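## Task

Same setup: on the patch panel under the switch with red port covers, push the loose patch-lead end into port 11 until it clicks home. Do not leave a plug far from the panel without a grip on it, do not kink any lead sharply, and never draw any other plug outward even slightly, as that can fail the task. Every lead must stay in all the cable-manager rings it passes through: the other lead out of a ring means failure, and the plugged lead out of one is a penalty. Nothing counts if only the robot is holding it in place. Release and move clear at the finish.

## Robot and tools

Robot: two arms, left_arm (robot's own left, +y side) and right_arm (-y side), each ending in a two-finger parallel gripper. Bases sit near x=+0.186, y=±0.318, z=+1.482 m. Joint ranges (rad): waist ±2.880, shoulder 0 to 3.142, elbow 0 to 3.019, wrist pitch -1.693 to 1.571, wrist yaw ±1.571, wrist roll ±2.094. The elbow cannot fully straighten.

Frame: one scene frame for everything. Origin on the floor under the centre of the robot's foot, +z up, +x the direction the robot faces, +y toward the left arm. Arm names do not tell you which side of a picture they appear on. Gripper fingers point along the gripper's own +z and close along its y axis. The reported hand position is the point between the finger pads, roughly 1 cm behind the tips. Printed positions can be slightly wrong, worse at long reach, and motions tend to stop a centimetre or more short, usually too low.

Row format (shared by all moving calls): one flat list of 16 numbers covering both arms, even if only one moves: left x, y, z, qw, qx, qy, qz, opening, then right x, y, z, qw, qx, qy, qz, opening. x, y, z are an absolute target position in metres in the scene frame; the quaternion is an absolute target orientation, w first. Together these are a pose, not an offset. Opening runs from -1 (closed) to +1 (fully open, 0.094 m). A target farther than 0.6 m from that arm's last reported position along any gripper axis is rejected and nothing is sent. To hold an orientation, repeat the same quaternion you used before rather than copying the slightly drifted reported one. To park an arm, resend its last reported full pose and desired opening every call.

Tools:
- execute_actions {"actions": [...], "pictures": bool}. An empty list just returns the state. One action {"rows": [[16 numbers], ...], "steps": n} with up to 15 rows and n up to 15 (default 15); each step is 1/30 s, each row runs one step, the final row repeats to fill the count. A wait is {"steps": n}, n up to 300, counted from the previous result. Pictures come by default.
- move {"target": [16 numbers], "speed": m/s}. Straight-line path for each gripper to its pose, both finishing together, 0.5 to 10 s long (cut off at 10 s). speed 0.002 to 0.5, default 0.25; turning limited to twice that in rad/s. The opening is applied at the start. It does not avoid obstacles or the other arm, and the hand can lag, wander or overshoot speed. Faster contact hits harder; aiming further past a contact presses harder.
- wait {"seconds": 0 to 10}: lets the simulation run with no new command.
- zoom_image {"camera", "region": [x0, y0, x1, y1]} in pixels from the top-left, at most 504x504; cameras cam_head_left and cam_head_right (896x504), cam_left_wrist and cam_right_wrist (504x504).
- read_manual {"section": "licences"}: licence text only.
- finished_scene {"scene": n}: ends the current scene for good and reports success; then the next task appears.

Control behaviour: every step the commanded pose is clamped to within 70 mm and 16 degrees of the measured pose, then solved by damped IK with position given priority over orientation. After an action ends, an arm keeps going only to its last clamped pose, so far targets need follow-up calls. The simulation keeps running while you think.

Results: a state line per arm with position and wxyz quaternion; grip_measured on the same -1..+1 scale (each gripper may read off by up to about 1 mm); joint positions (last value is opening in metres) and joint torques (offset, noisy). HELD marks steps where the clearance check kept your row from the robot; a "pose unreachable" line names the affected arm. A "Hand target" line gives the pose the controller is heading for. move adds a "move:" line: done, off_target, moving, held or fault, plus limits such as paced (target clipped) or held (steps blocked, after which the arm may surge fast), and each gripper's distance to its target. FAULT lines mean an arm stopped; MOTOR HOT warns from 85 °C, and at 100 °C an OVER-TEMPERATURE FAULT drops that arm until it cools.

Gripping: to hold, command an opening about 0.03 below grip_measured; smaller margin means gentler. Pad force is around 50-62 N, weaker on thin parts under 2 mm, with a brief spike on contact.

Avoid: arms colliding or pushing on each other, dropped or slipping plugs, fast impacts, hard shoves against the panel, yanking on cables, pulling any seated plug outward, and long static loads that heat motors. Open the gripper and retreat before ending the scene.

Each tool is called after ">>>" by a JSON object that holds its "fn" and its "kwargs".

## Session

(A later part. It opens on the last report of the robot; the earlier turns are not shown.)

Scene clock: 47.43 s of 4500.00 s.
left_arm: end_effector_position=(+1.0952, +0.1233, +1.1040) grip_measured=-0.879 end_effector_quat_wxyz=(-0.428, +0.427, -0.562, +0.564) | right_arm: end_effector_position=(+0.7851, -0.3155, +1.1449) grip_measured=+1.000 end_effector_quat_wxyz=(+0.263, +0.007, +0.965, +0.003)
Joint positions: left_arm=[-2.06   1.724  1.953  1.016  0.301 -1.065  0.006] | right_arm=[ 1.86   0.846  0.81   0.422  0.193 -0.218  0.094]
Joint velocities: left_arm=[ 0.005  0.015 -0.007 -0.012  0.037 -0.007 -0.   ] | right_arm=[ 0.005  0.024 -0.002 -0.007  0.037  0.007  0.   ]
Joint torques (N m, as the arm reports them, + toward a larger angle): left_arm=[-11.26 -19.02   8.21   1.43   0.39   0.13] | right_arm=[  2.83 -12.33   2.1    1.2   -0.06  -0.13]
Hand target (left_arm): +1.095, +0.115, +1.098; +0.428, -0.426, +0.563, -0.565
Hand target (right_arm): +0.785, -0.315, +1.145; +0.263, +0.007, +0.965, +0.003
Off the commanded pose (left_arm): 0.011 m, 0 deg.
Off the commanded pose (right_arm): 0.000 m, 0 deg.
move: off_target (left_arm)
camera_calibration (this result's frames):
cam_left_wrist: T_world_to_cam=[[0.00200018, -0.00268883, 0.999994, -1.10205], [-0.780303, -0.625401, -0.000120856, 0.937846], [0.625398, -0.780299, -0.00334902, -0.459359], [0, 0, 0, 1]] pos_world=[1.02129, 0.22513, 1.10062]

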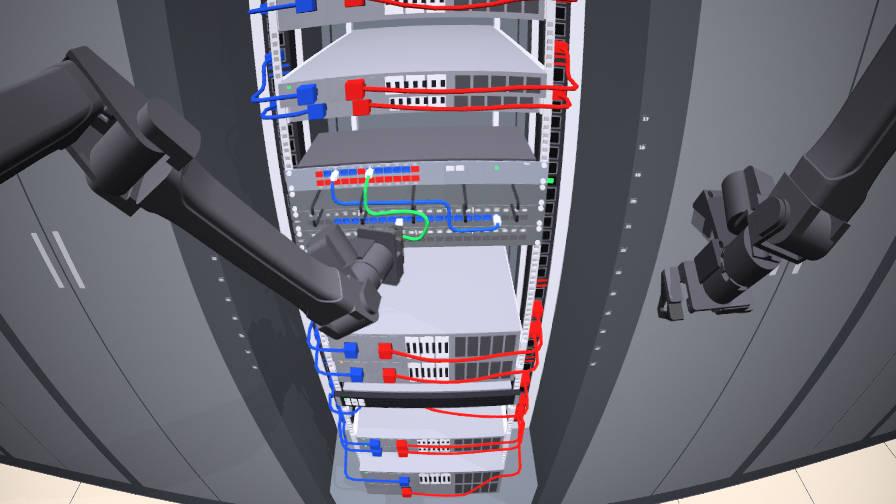

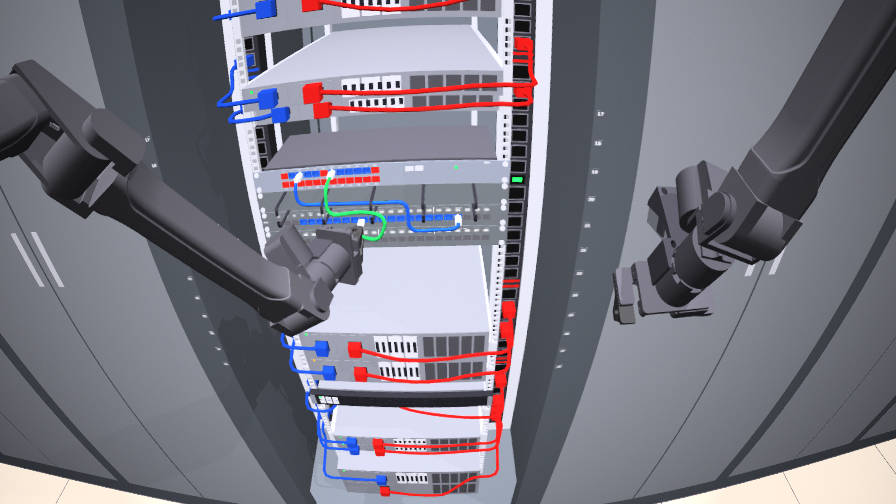

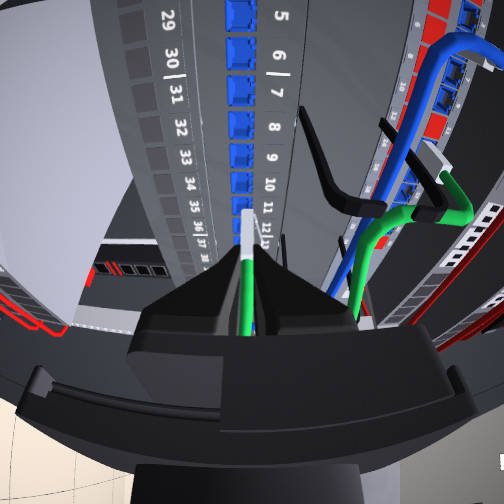

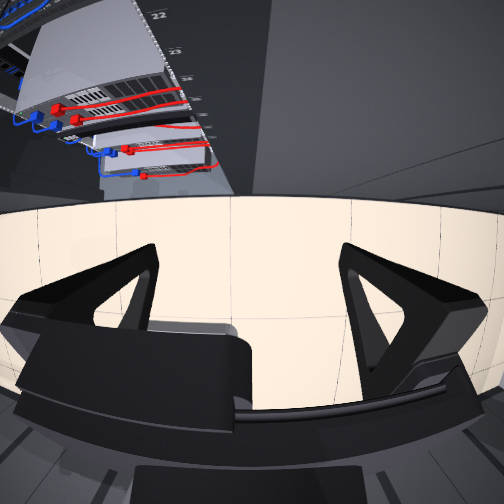

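>>> {"fn": "execute_actions", "kwargs": {"actions": [{"rows":[[1.096,0.114,1.097,0.428,-0.4256,0.563,-0.5647,-0.915,0.7851,-0.3155,1.1449,0.263,0.007,0.965,0.003,1],[1.0965,0.1135,1.096,0.428,-0.4256,0.563,-0.5647,-0.915,0.7851,-0.3155,1.1449,0.263,0.007,0.965,0.003,1],[1.097,0.113,1.095,0.428,-0.4256,0.563,-0.5647,-0.915,0.7851,-0.3155,1.1449,0.263,0.007,0.965,0.003,1],[1.0975,0.1125,1.094,0.428,-0.4256,0.563,-0.5647,-0.915,0.7851,-0.3155,1.1449,0.263,0.007,0.965,0.003,1],[1.098,0.112,1.093,0.428,-0.4256,0.563,-0.5647,-0.915,0.7851,-0.3155,1.1449,0.263,0.007,0.965,0.003,1],[1.0985,0.1115,1.092,0.428,-0.4256,0.563,-0.5647,-0.915,0.7851,-0.3155,1.1449,0.263,0.007,0.965,0.003,1]],"steps":15}]}}

>>> {"fn": "zoom_image", "kwargs": {"camera": "cam_head_right", "region": [330, 190, 410, 250]}}

>>> {"fn": "zoom_image", "kwargs": {"camera": "cam_left_wrist", "region": [200, 140, 320, 260]}}

Scene clock: 50.87 s of 4500.00 s.
left_arm: end_effector_position=(+1.0959, +0.1187, +1.0952) grip_measured=-0.879 end_effector_quat_wxyz=(-0.426, +0.428, -0.564, +0.564) | right_arm: end_effector_position=(+0.7851, -0.3155, +1.1449) grip_measured=+1.000 end_effector_quat_wxyz=(+0.263, +0.007, +0.965, +0.003)
Joint positions: left_arm=[-2.06   1.749  1.984  1.003  0.301 -1.064  0.006] | right_arm=[ 1.86   0.846  0.81   0.422  0.193 -0.218  0.094]
Joint velocities: left_arm=[-0.005  0.015 -0.002  0.007 -0.007 -0.037 -0.001] | right_arm=[-0.005 -0.015 -0.002  0.002  0.037 -0.037  0.   ]
Joint torques (N m, as the arm reports them, + toward a larger angle): left_arm=[-11.75 -19.4    8.53   1.47   0.37   0.15] | right_arm=[  2.74 -11.96   2.08   1.22  -0.06  -0.15]
Hand target (left_arm): +1.098, +0.112, +1.092; +0.428, -0.426, +0.563, -0.564
Hand target (right_arm): +0.785, -0.315, +1.145; +0.263, +0.007, +0.965, +0.003
Off the commanded pose (left_arm): 0.008 m, 0 deg.
Off the commanded pose (right_arm): 0.000 m, 0 deg.
Steps of this call (steps 1 to 88: nothing new was sent; steps 89 to 103: all 15 steps of this action). Readings (end_effector_position):
89: left_arm (+1.0938, +0.1219, +1.1016) | right_arm (+0.7851, -0.3155, +1.1449)
90: left_arm (+1.0940, +0.1219, +1.1016) | right_arm (+0.7851, -0.3155, +1.1449)
92: left_arm (+1.0952, +0.1217, +1.1011) | right_arm (+0.7851, -0.3155, +1.1449)
96: left_arm (+1.0975, +0.1208, +1.0989) | right_arm (+0.7851, -0.3155, +1.1449)
103: the state above
camera_calibration (this result's frames):
cam_left_wrist: T_world_to_cam=[[0.00707435, -0.00343628, 0.999969, -1.09878], [-0.782066, -0.623187, 0.00339127, 0.933349], [0.623156, -0.782066, -0.00709603, -0.45659], [0, 0, 0, 1]] pos_world=[1.02224, 0.220791, 1.09234]

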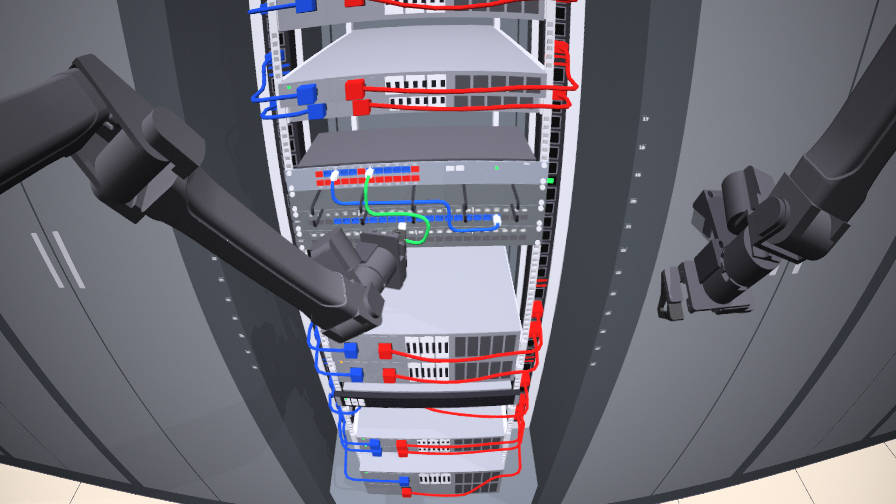

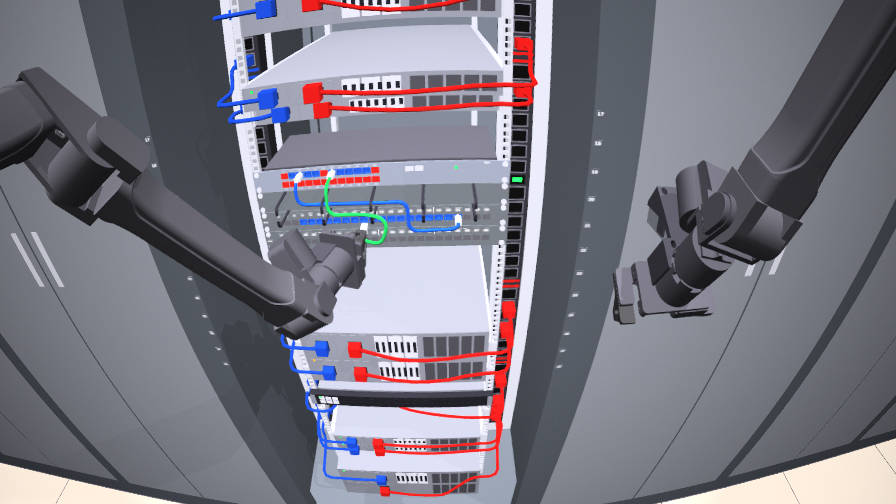

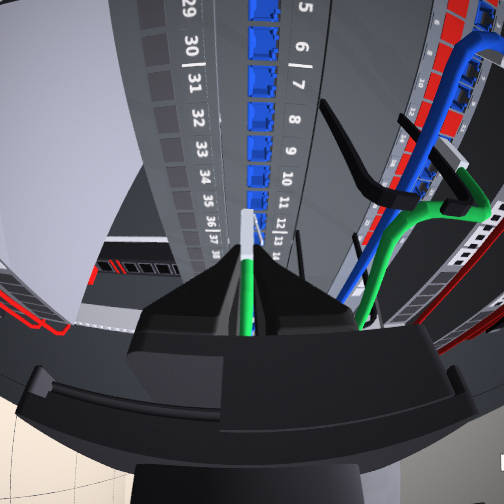

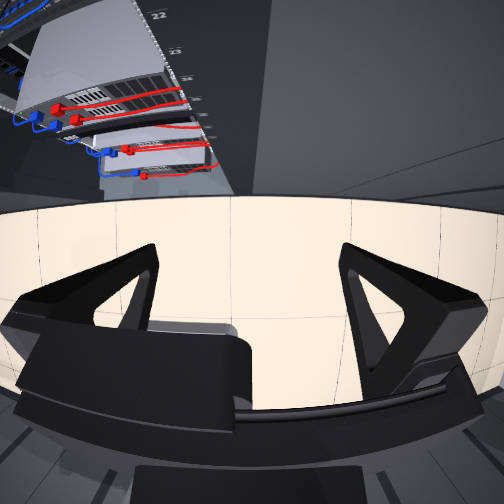

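Region (330, 190, 410, 250) of cam_head_right's 896x504 image, scaled by 6.300, with more detail than that image has; it fills the top 378 rows of this view, and the rest is white.

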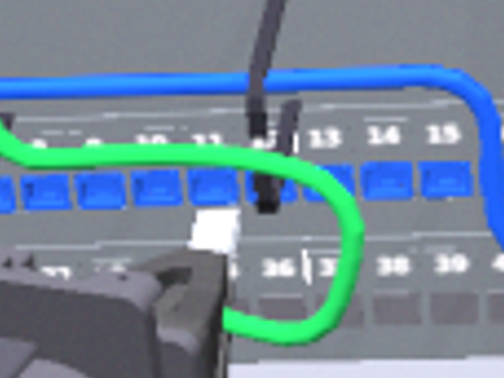

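Region (200, 140, 320, 260) of cam_left_wrist's 504x504 image, scaled by 4.200, with more detail than that image has.

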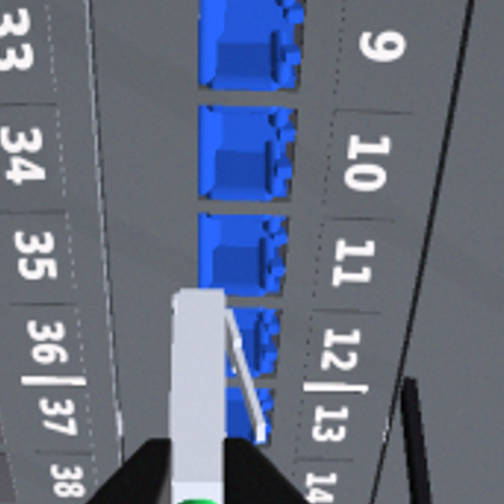

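>>> {"fn": "execute_actions", "kwargs": {"actions": [{"rows":[[1.0995,0.112,1.093,0.428,-0.4256,0.563,-0.5647,-0.915,0.7851,-0.3155,1.1449,0.263,0.007,0.965,0.003,1],[1.1005,0.1125,1.094,0.4285,-0.4256,0.5625,-0.5647,-0.915,0.7851,-0.3155,1.1449,0.263,0.007,0.965,0.003,1],[1.1015,0.113,1.095,0.429,-0.4256,0.562,-0.5647,-0.915,0.7851,-0.3155,1.1449,0.263,0.007,0.965,0.003,1],[1.1025,0.1135,1.096,0.4295,-0.4256,0.5615,-0.5647,-0.915,0.7851,-0.3155,1.1449,0.263,0.007,0.965,0.003,1],[1.1035,0.114,1.097,0.43,-0.4256,0.561,-0.5647,-0.915,0.7851,-0.3155,1.1449,0.263,0.007,0.965,0.003,1],[1.1045,0.1145,1.098,0.4305,-0.4256,0.561,-0.5647,-0.915,0.7851,-0.3155,1.1449,0.263,0.007,0.965,0.003,1]],"steps":15}]}}

>>> {"fn": "zoom_image", "kwargs": {"camera": "cam_head_right", "region": [330, 190, 410, 250]}}

>>> {"fn": "zoom_image", "kwargs": {"camera": "cam_left_wrist", "region": [200, 140, 320, 260]}}

Scene clock: 53.93 s of 4500.00 s.
left_arm: end_effector_position=(+1.0990, +0.1196, +1.0965) grip_measured=-0.879 end_effector_quat_wxyz=(-0.426, +0.428, -0.564, +0.564) | right_arm: end_effector_position=(+0.7851, -0.3155, +1.1449) grip_measured=+1.000 end_effector_quat_wxyz=(+0.263, +0.007, +0.965, +0.003)
Joint positions: left_arm=[-2.06   1.749  1.993  0.995  0.301 -1.063  0.006] | right_arm=[ 1.86   0.846  0.81   0.422  0.193 -0.218  0.094]
Joint velocities: left_arm=[ 0.015  0.005 -0.002  0.007 -0.007  0.022  0.   ] | right_arm=[ 0.005  0.015  0.007 -0.012  0.007 -0.022  0.   ]
Joint torques (N m, as the arm reports them, + toward a larger angle): left_arm=[-11.67 -20.14   8.4    1.46   0.27   0.15] | right_arm=[  2.64 -12.     2.03   1.17  -0.05  -0.13]
Hand target (left_arm): +1.104, +0.115, +1.099; +0.431, -0.426, +0.561, -0.565
Hand target (right_arm): +0.785, -0.315, +1.145; +0.263, +0.007, +0.965, +0.003
Off the commanded pose (left_arm): 0.008 m, 1 deg.
Off the commanded pose (right_arm): 0.000 m, 0 deg.
Steps of this call (steps 1 to 77: nothing new was sent; steps 78 to 92: all 15 steps of this action). Readings (end_effector_position):
78: left_arm (+1.0959, +0.1187, +1.0951) | right_arm (+0.7851, -0.3155, +1.1449)
79: left_arm (+1.0959, +0.1186, +1.0951) | right_arm (+0.7851, -0.3155, +1.1449)
81: left_arm (+1.0963, +0.1186, +1.0950) | right_arm (+0.7851, -0.3155, +1.1449)
85: left_arm (+1.0980, +0.1192, +1.0959) | right_arm (+0.7851, -0.3155, +1.1449)
92: the state above
camera_calibration (this result's frames):
cam_left_wrist: T_world_to_cam=[[0.0062984, -0.00384705, 0.999973, -1.09923], [-0.781847, -0.623465, 0.00252596, 0.937042], [0.623438, -0.781842, -0.00693463, -0.458288], [0, 0, 0, 1]] pos_world=[1.02526, 0.221675, 1.09365]

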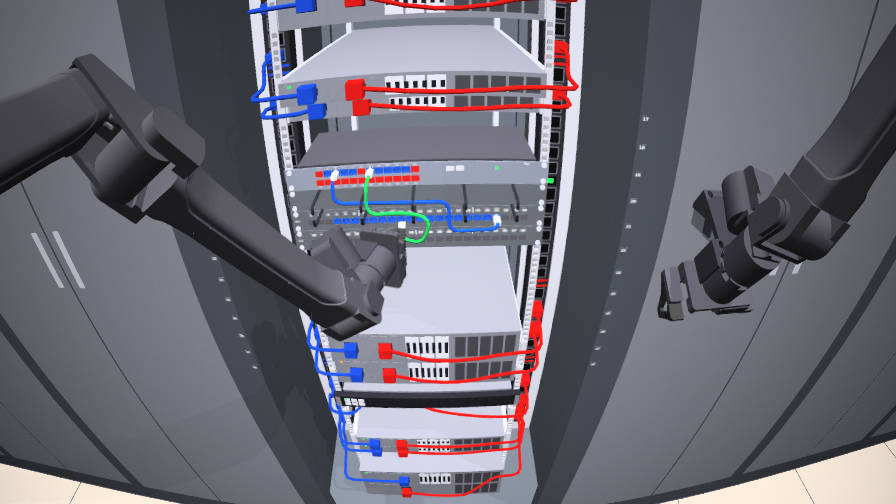

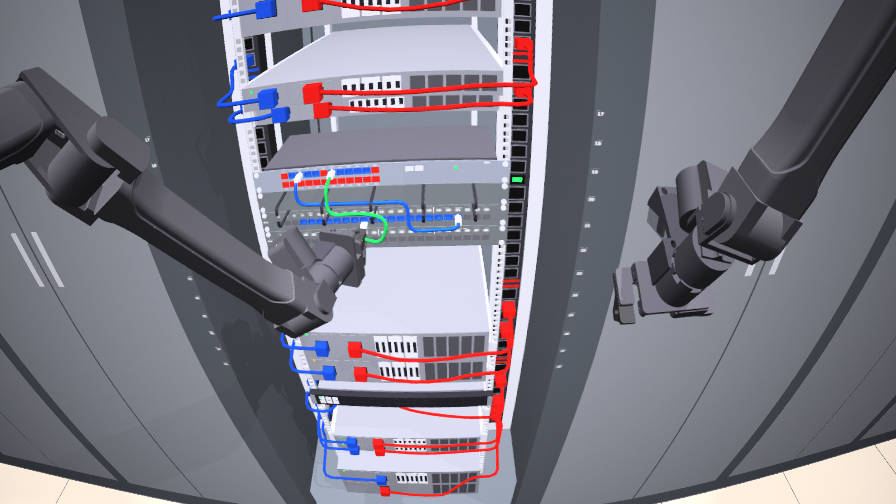

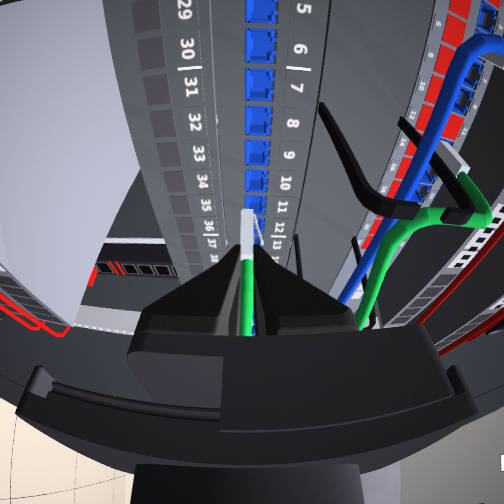

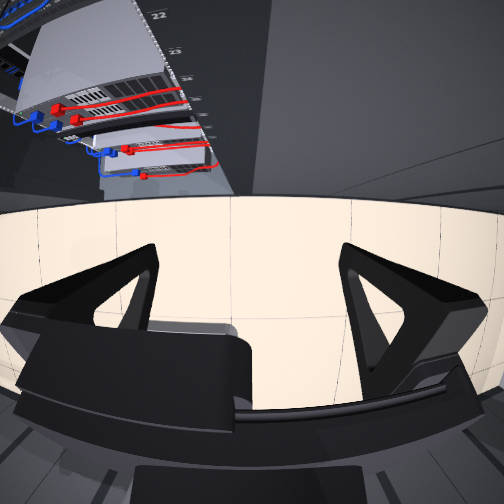

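Region (330, 190, 410, 250) of cam_head_right's 896x504 image, scaled by 6.300, with more detail than that image has; it fills the top 378 rows of this view, and the rest is white.

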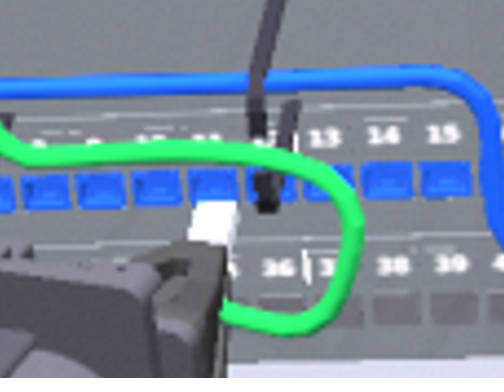

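Region (200, 140, 320, 260) of cam_left_wrist's 504x504 image, scaled by 4.200, with more detail than that image has.

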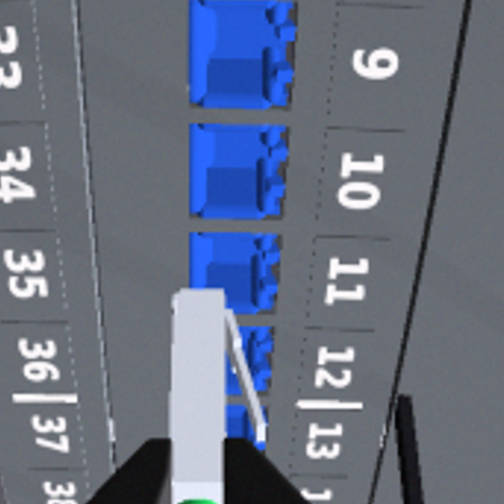

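>>> {"fn": "zoom_image", "kwargs": {"camera": "cam_head_left", "region": [380, 195, 430, 240]}}

Region (380, 195, 430, 240) of cam_head_left's 896x504 image, scaled by 10.080, with more detail than that image has; it fills the top 454 rows of this view, and the rest is white.

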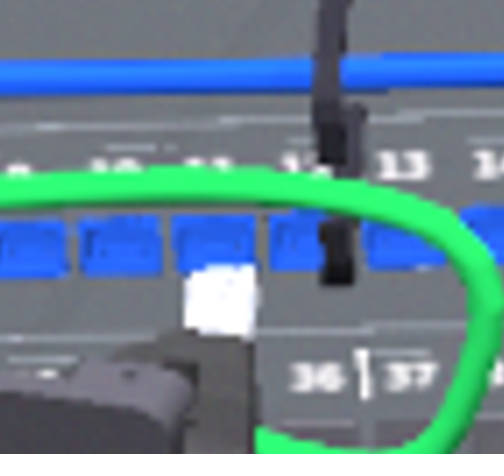

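>>> {"fn": "execute_actions", "kwargs": {"actions": [{"rows":[[1.104,0.1175,1.0965,0.4305,-0.4256,0.561,-0.5647,-0.915,0.7851,-0.3155,1.1449,0.263,0.007,0.965,0.003,1],[1.104,0.1205,1.095,0.4305,-0.4256,0.561,-0.5647,-0.915,0.7851,-0.3155,1.1449,0.263,0.007,0.965,0.003,1],[1.104,0.1235,1.0935,0.429,-0.424,0.562,-0.566,-0.915,0.7851,-0.3155,1.1449,0.263,0.007,0.965,0.003,1],[1.104,0.126,1.092,0.4275,-0.4225,0.563,-0.567,-0.915,0.7851,-0.3155,1.1449,0.263,0.007,0.965,0.003,1],[1.103,0.127,1.092,0.426,-0.421,0.564,-0.568,-0.915,0.7851,-0.3155,1.1449,0.263,0.007,0.965,0.003,1],[1.103,0.128,1.092,0.4245,-0.4195,0.565,-0.569,-0.915,0.7851,-0.3155,1.1449,0.263,0.007,0.965,0.003,1],[1.103,0.128,1.092,0.423,-0.418,0.5665,-0.570,-0.915,0.7851,-0.3155,1.1449,0.263,0.007,0.965,0.003,1],[1.103,0.128,1.092,0.4215,-0.4165,0.5675,-0.5715,-0.915,0.7851,-0.3155,1.1449,0.263,0.007,0.965,0.003,1],[1.103,0.128,1.092,0.4205,-0.415,0.5685,-0.5725,-0.915,0.7851,-0.3155,1.1449,0.263,0.007,0.965,0.003,1]],"steps":15}]}}

>>> {"fn": "zoom_image", "kwargs": {"camera": "cam_head_left", "region": [380, 195, 430, 240]}}

>>> {"fn": "zoom_image", "kwargs": {"camera": "cam_left_wrist", "region": [200, 140, 320, 260]}}

Scene clock: 59.13 s of 4500.00 s.
left_arm: end_effector_position=(+1.0966, +0.1189, +1.0940) grip_measured=-0.879 end_effector_quat_wxyz=(-0.417, +0.415, -0.570, +0.573) | right_arm: end_effector_position=(+0.7851, -0.3155, +1.1449) grip_measured=+1.000 end_effector_quat_wxyz=(+0.263, +0.007, +0.965, +0.003)
Joint positions: left_arm=[-2.048  1.749  1.993  0.986  0.341 -1.07   0.006] | right_arm=[ 1.86   0.846  0.81   0.422  0.193 -0.218  0.094]
Joint velocities: left_arm=[-0.005  0.015 -0.002  0.007 -0.037 -0.007  0.   ] | right_arm=[-0.005 -0.015 -0.007  0.007 -0.139 -0.037  0.   ]
Joint torques (N m, as the arm reports them, + toward a larger angle): left_arm=[ -9.18 -21.12   7.82   1.48   0.46  -0.05] | right_arm=[  2.59 -12.17   2.06   1.17  -0.05  -0.14]
Hand target (left_arm): +1.103, +0.128, +1.093; +0.420, -0.415, +0.569, -0.572
Hand target (right_arm): +0.785, -0.315, +1.145; +0.263, +0.007, +0.965, +0.003
Off the commanded pose (left_arm): 0.011 m, 0 deg.
Off the commanded pose (right_arm): 0.000 m, 0 deg.
Steps of this call (steps 1 to 90: nothing new was sent; then 1.70 s passed at rest; steps 91 to 105: all 15 steps of this action). Readings (end_effector_position):
91: left_arm (+1.0990, +0.1196, +1.0965) | right_arm (+0.7851, -0.3155, +1.1449)
92: left_arm (+1.0990, +0.1196, +1.0965) | right_arm (+0.7851, -0.3155, +1.1449)
94: left_arm (+1.0986, +0.1185, +1.0971) | right_arm (+0.7851, -0.3155, +1.1449)
98: left_arm (+1.0975, +0.1161, +1.0977) | right_arm (+0.7851, -0.3155, +1.1449)
105: the state above
camera_calibration (this result's frames):
cam_left_wrist: T_world_to_cam=[[-0.000325278, -0.00362839, 0.999993, -1.08946], [-0.804603, -0.593809, -0.0024163, 0.961602], [0.593813, -0.804598, -0.00272626, -0.4268], [0, 0, 0, 1]] pos_world=[1.02679, 0.223652, 1.09062]

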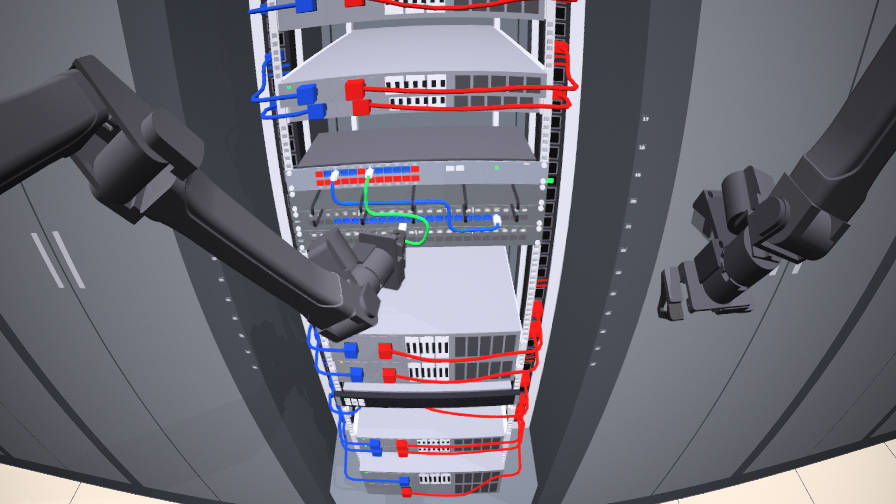

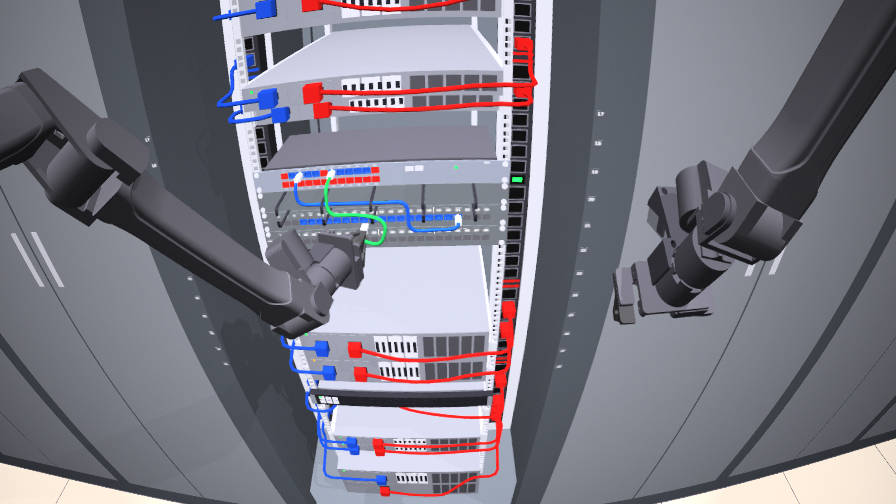

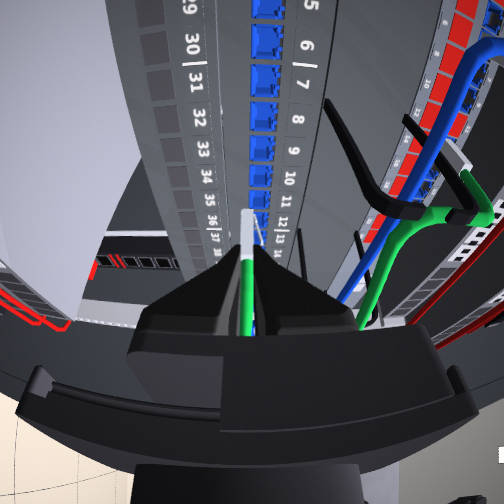

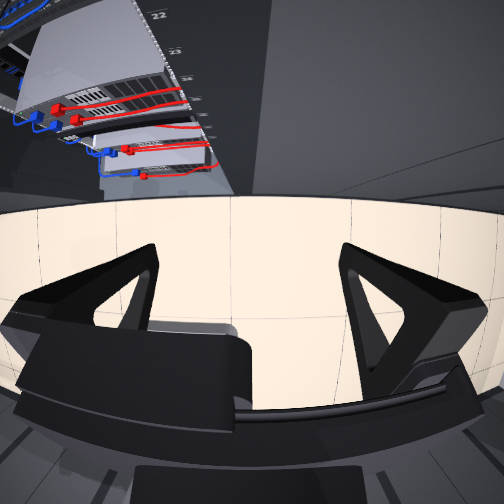

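Region (380, 195, 430, 240) of cam_head_left's 896x504 image, scaled by 10.080, with more detail than that image has; it fills the top 454 rows of this view, and the rest is white.

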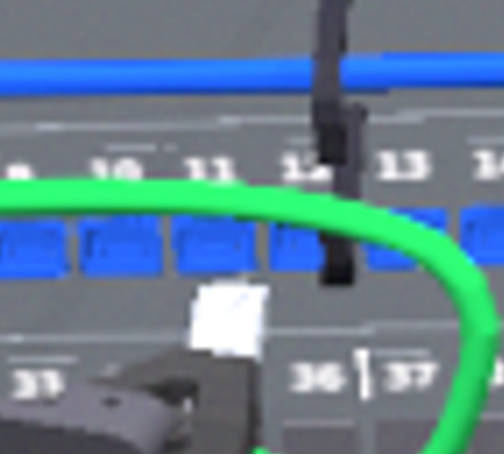

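Region (200, 140, 320, 260) of cam_left_wrist's 504x504 image, scaled by 4.200, with more detail than that image has.

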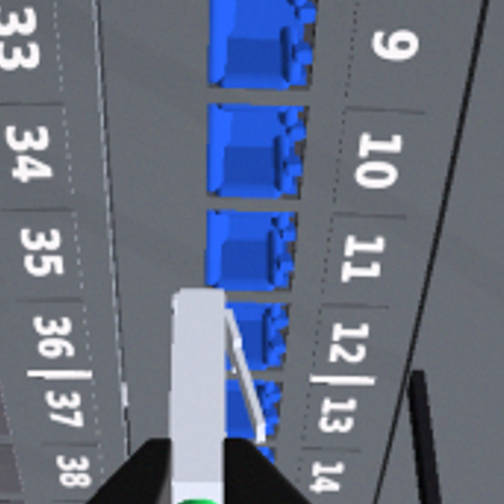

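>>> {"fn": "execute_actions", "kwargs": {"actions": [{"rows":[[1.1045,0.1283,1.0926,0.4205,-0.415,0.5685,-0.5725,-0.915,0.7851,-0.3155,1.1449,0.263,0.007,0.965,0.003,1],[1.106,0.1286,1.0932,0.4208,-0.415,0.5683,-0.5725,-0.915,0.7851,-0.3155,1.1449,0.263,0.007,0.965,0.003,1],[1.107,0.1289,1.0938,0.421,-0.415,0.568,-0.5725,-0.915,0.7851,-0.3155,1.1449,0.263,0.007,0.965,0.003,1],[1.108,0.1292,1.0943,0.421,-0.415,0.568,-0.5725,-0.915,0.7851,-0.3155,1.1449,0.263,0.007,0.965,0.003,1],[1.109,0.1295,1.0948,0.4213,-0.415,0.5678,-0.5725,-0.915,0.7851,-0.3155,1.1449,0.263,0.007,0.965,0.003,1],[1.110,0.1298,1.0953,0.4216,-0.415,0.5675,-0.5725,-0.915,0.7851,-0.3155,1.1449,0.263,0.007,0.965,0.003,1],[1.111,0.1301,1.0958,0.422,-0.415,0.5672,-0.5725,-0.915,0.7851,-0.3155,1.1449,0.263,0.007,0.965,0.003,1],[1.112,0.1304,1.0963,0.422,-0.415,0.5672,-0.5725,-0.915,0.7851,-0.3155,1.1449,0.263,0.007,0.965,0.003,1]],"steps":15}]}}

>>> {"fn": "zoom_image", "kwargs": {"camera": "cam_head_left", "region": [380, 195, 430, 240]}}

>>> {"fn": "zoom_image", "kwargs": {"camera": "cam_left_wrist", "region": [200, 160, 300, 260]}}

Scene clock: 62.10 s of 4500.00 s.
left_arm: end_effector_position=(+1.1023, +0.1203, +1.0956) grip_measured=-0.879 end_effector_quat_wxyz=(-0.416, +0.416, -0.571, +0.573) | right_arm: end_effector_position=(+0.7851, -0.3155, +1.1449) grip_measured=+1.000 end_effector_quat_wxyz=(+0.263, +0.007, +0.965, +0.003)
Joint positions: left_arm=[-2.048  1.749  2.01   0.966  0.341 -1.071  0.006] | right_arm=[ 1.86   0.846  0.81   0.422  0.193 -0.218  0.094]
Joint velocities: left_arm=[-0.015  0.005 -0.012 -0.022  0.007 -0.037  0.001] | right_arm=[-0.015  0.005 -0.012 -0.002  0.007  0.007  0.   ]
Joint torques (N m, as the arm reports them, + toward a larger angle): left_arm=[ -9.33 -21.26   8.54   1.59   0.4   -0.06] | right_arm=[  2.78 -12.18   2.16   1.18  -0.06  -0.15]
Hand target (left_arm): +1.111, +0.131, +1.097; +0.422, -0.415, +0.567, -0.573
Hand target (right_arm): +0.785, -0.315, +1.145; +0.263, +0.007, +0.965, +0.003
Off the commanded pose (left_arm): 0.014 m, 1 deg.
Off the commanded pose (right_arm): 0.000 m, 0 deg.
Steps of this call (steps 1 to 74: nothing new was sent; steps 75 to 89: all 15 steps of this action). Readings (end_effector_position):
75: left_arm (+1.0966, +0.1190, +1.0938) | right_arm (+0.7851, -0.3155, +1.1449)
76: left_arm (+1.0965, +0.1188, +1.0934) | right_arm (+0.7851, -0.3155, +1.1449)
78: left_arm (+1.0964, +0.1184, +1.0926) | right_arm (+0.7851, -0.3155, +1.1449)
82: left_arm (+1.0980, +0.1184, +1.0925) | right_arm (+0.7851, -0.3155, +1.1449)
89: the state above
camera_calibration (this result's frames):
cam_left_wrist: T_world_to_cam=[[0.00261302, -0.00266853, 0.999993, -1.0944], [-0.805596, -0.592465, 0.000524035, 0.96468], [0.59246, -0.805591, -0.00369788, -0.426336], [0, 0, 0, 1]] pos_world=[1.03259, 0.225166, 1.09231]

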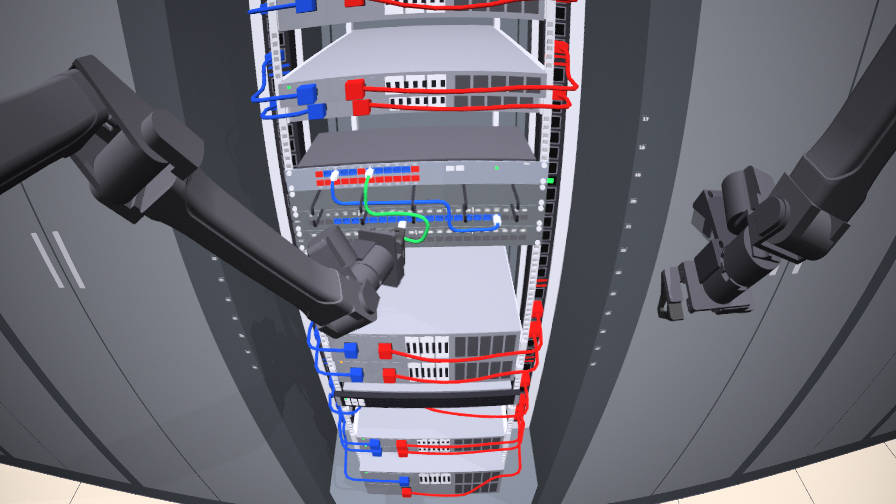

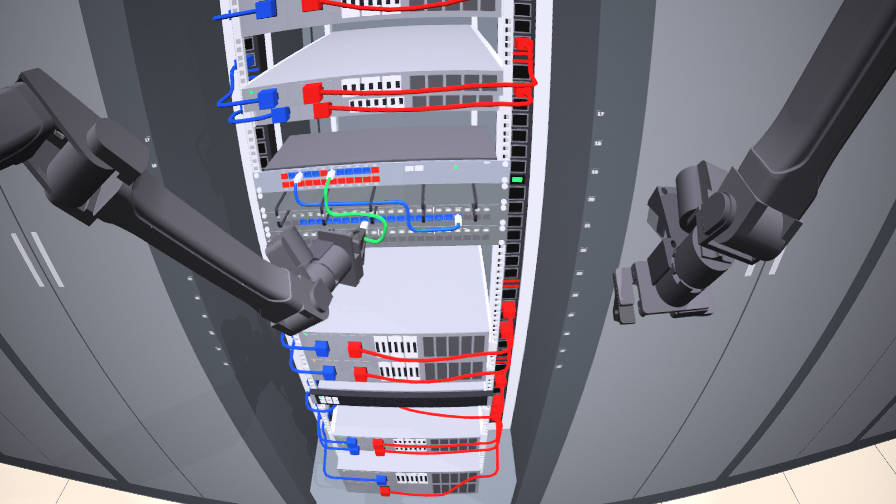

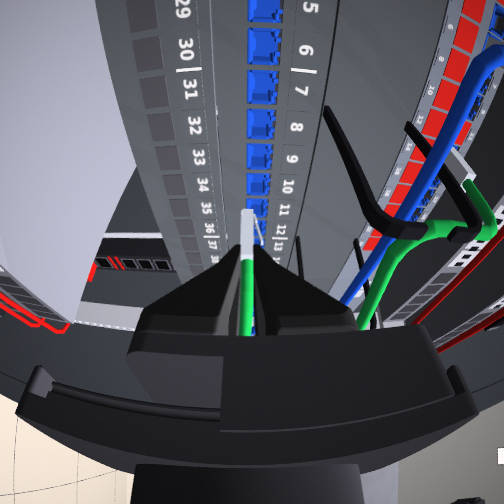

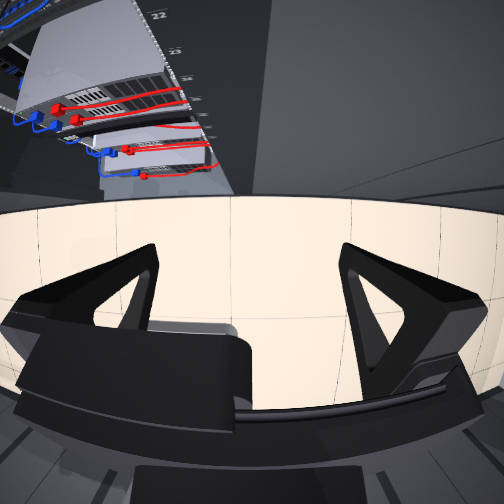

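Region (380, 195, 430, 240) of cam_head_left's 896x504 image, scaled by 10.080, with more detail than that image has; it fills the top 454 rows of this view, and the rest is white.

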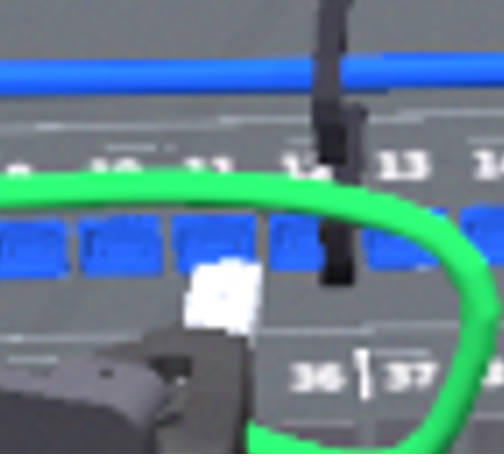

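Region (200, 160, 300, 260) of cam_left_wrist's 504x504 image, scaled by 5.040, with more detail than that image has.

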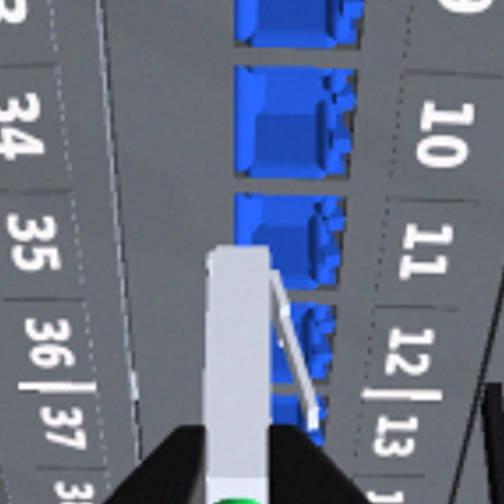

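>>> {"fn": "execute_actions", "kwargs": {"actions": [{"rows":[[1.113,0.131,1.0973,0.423,-0.4147,0.5664,-0.5727,-0.915,0.7851,-0.3155,1.1449,0.263,0.007,0.965,0.003,1],[1.114,0.1316,1.0983,0.424,-0.4145,0.5656,-0.5729,-0.915,0.7851,-0.3155,1.1449,0.263,0.007,0.965,0.003,1],[1.115,0.1322,1.0993,0.4252,-0.4142,0.5648,-0.5731,-0.915,0.7851,-0.3155,1.1449,0.263,0.007,0.965,0.003,1],[1.116,0.1328,1.1003,0.4263,-0.4139,0.564,-0.5733,-0.915,0.7851,-0.3155,1.1449,0.263,0.007,0.965,0.003,1]],"steps":15}]}}

>>> {"fn": "zoom_image", "kwargs": {"camera": "cam_head_left", "region": [380, 195, 430, 240]}}

>>> {"fn": "zoom_image", "kwargs": {"camera": "cam_left_wrist", "region": [200, 160, 300, 260]}}

Scene clock: 65.43 s of 4500.00 s.
left_arm: end_effector_position=(+1.1054, +0.1219, +1.0983) grip_measured=-0.879 end_effector_quat_wxyz=(-0.419, +0.415, -0.569, +0.573) | right_arm: end_effector_position=(+0.7851, -0.3155, +1.1449) grip_measured=+1.000 end_effector_quat_wxyz=(+0.263, +0.007, +0.965, +0.003)
Joint positions: left_arm=[-2.048  1.749  2.018  0.965  0.341 -1.071  0.006] | right_arm=[ 1.86   0.846  0.81   0.422  0.193 -0.218  0.094]
Joint velocities: left_arm=[-0.005 -0.005  0.002 -0.007 -0.051  0.007 -0.001] | right_arm=[ 0.005  0.015 -0.007 -0.007 -0.022 -0.022  0.   ]
Joint torques (N m, as the arm reports them, + toward a larger angle): left_arm=[ -9.54 -21.19   8.85   1.49   0.36  -0.05] | right_arm=[  2.55 -12.29   2.09   1.19  -0.07  -0.14]
Hand target (left_arm): +1.115, +0.133, +1.101; +0.426, -0.414, +0.564, -0.573
Hand target (right_arm): +0.785, -0.315, +1.145; +0.263, +0.007, +0.965, +0.003
Off the commanded pose (left_arm): 0.015 m, 1 deg.
Off the commanded pose (right_arm): 0.000 m, 0 deg.
Steps of this call (steps 1 to 85: nothing new was sent; steps 86 to 100: all 15 steps of this action). Readings (end_effector_position):
86: left_arm (+1.1022, +0.1202, +1.0954) | right_arm (+0.7851, -0.3155, +1.1449)
87: left_arm (+1.1022, +0.1202, +1.0954) | right_arm (+0.7851, -0.3155, +1.1449)
89: left_arm (+1.1026, +0.1204, +1.0958) | right_arm (+0.7851, -0.3155, +1.1449)
93: left_arm (+1.1045, +0.1214, +1.0975) | right_arm (+0.7851, -0.3155, +1.1449)
100: the state above
camera_calibration (this result's frames):
cam_left_wrist: T_world_to_cam=[[-0.00381885, -0.00312421, 0.999988, -1.08993], [-0.803627, -0.595113, -0.00492825, 0.972262], [0.595121, -0.803636, -0.000238053, -0.433863], [0, 0, 0, 1]] pos_world=[1.03537, 0.226532, 1.0946]

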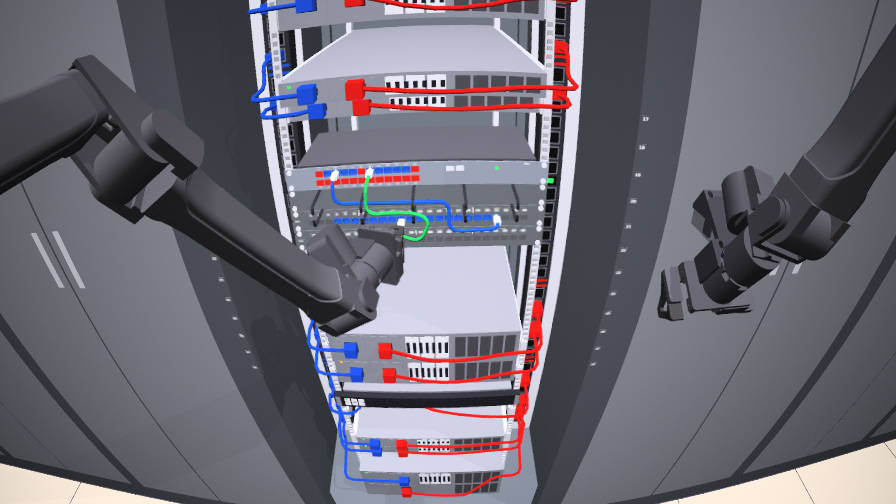

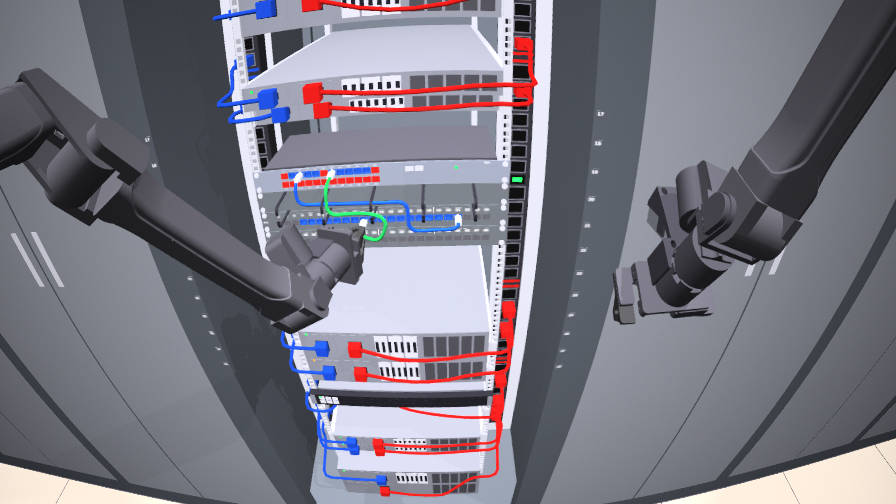

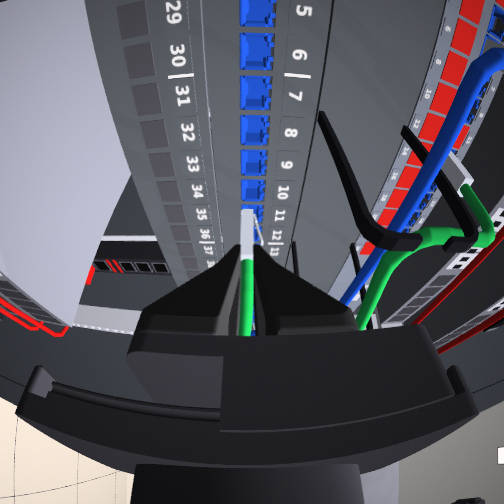

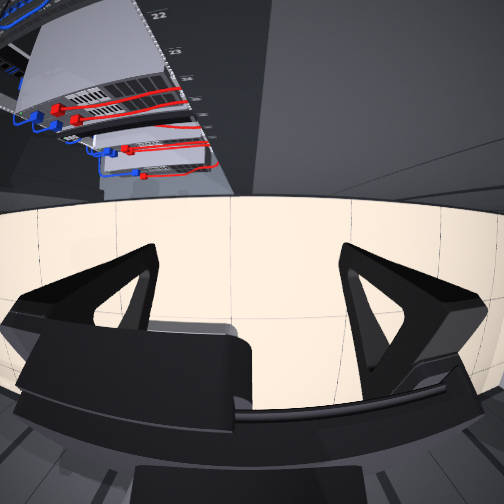

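Region (380, 195, 430, 240) of cam_head_left's 896x504 image, scaled by 10.080, with more detail than that image has; it fills the top 454 rows of this view, and the rest is white.

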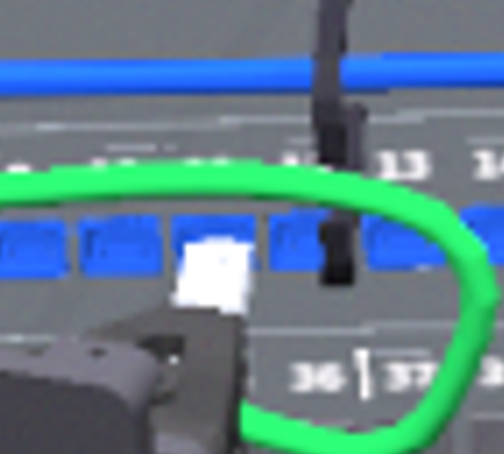

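Region (200, 160, 300, 260) of cam_left_wrist's 504x504 image, scaled by 5.040, with more detail than that image has.

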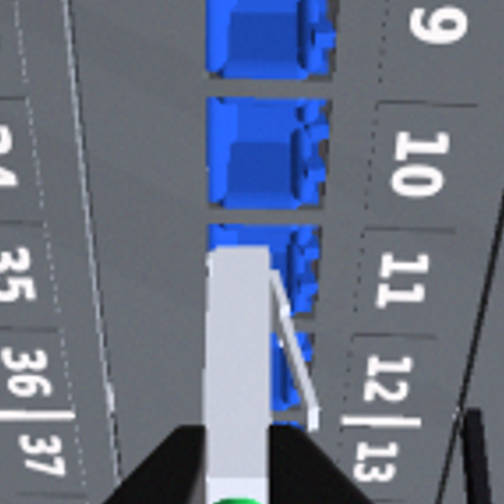

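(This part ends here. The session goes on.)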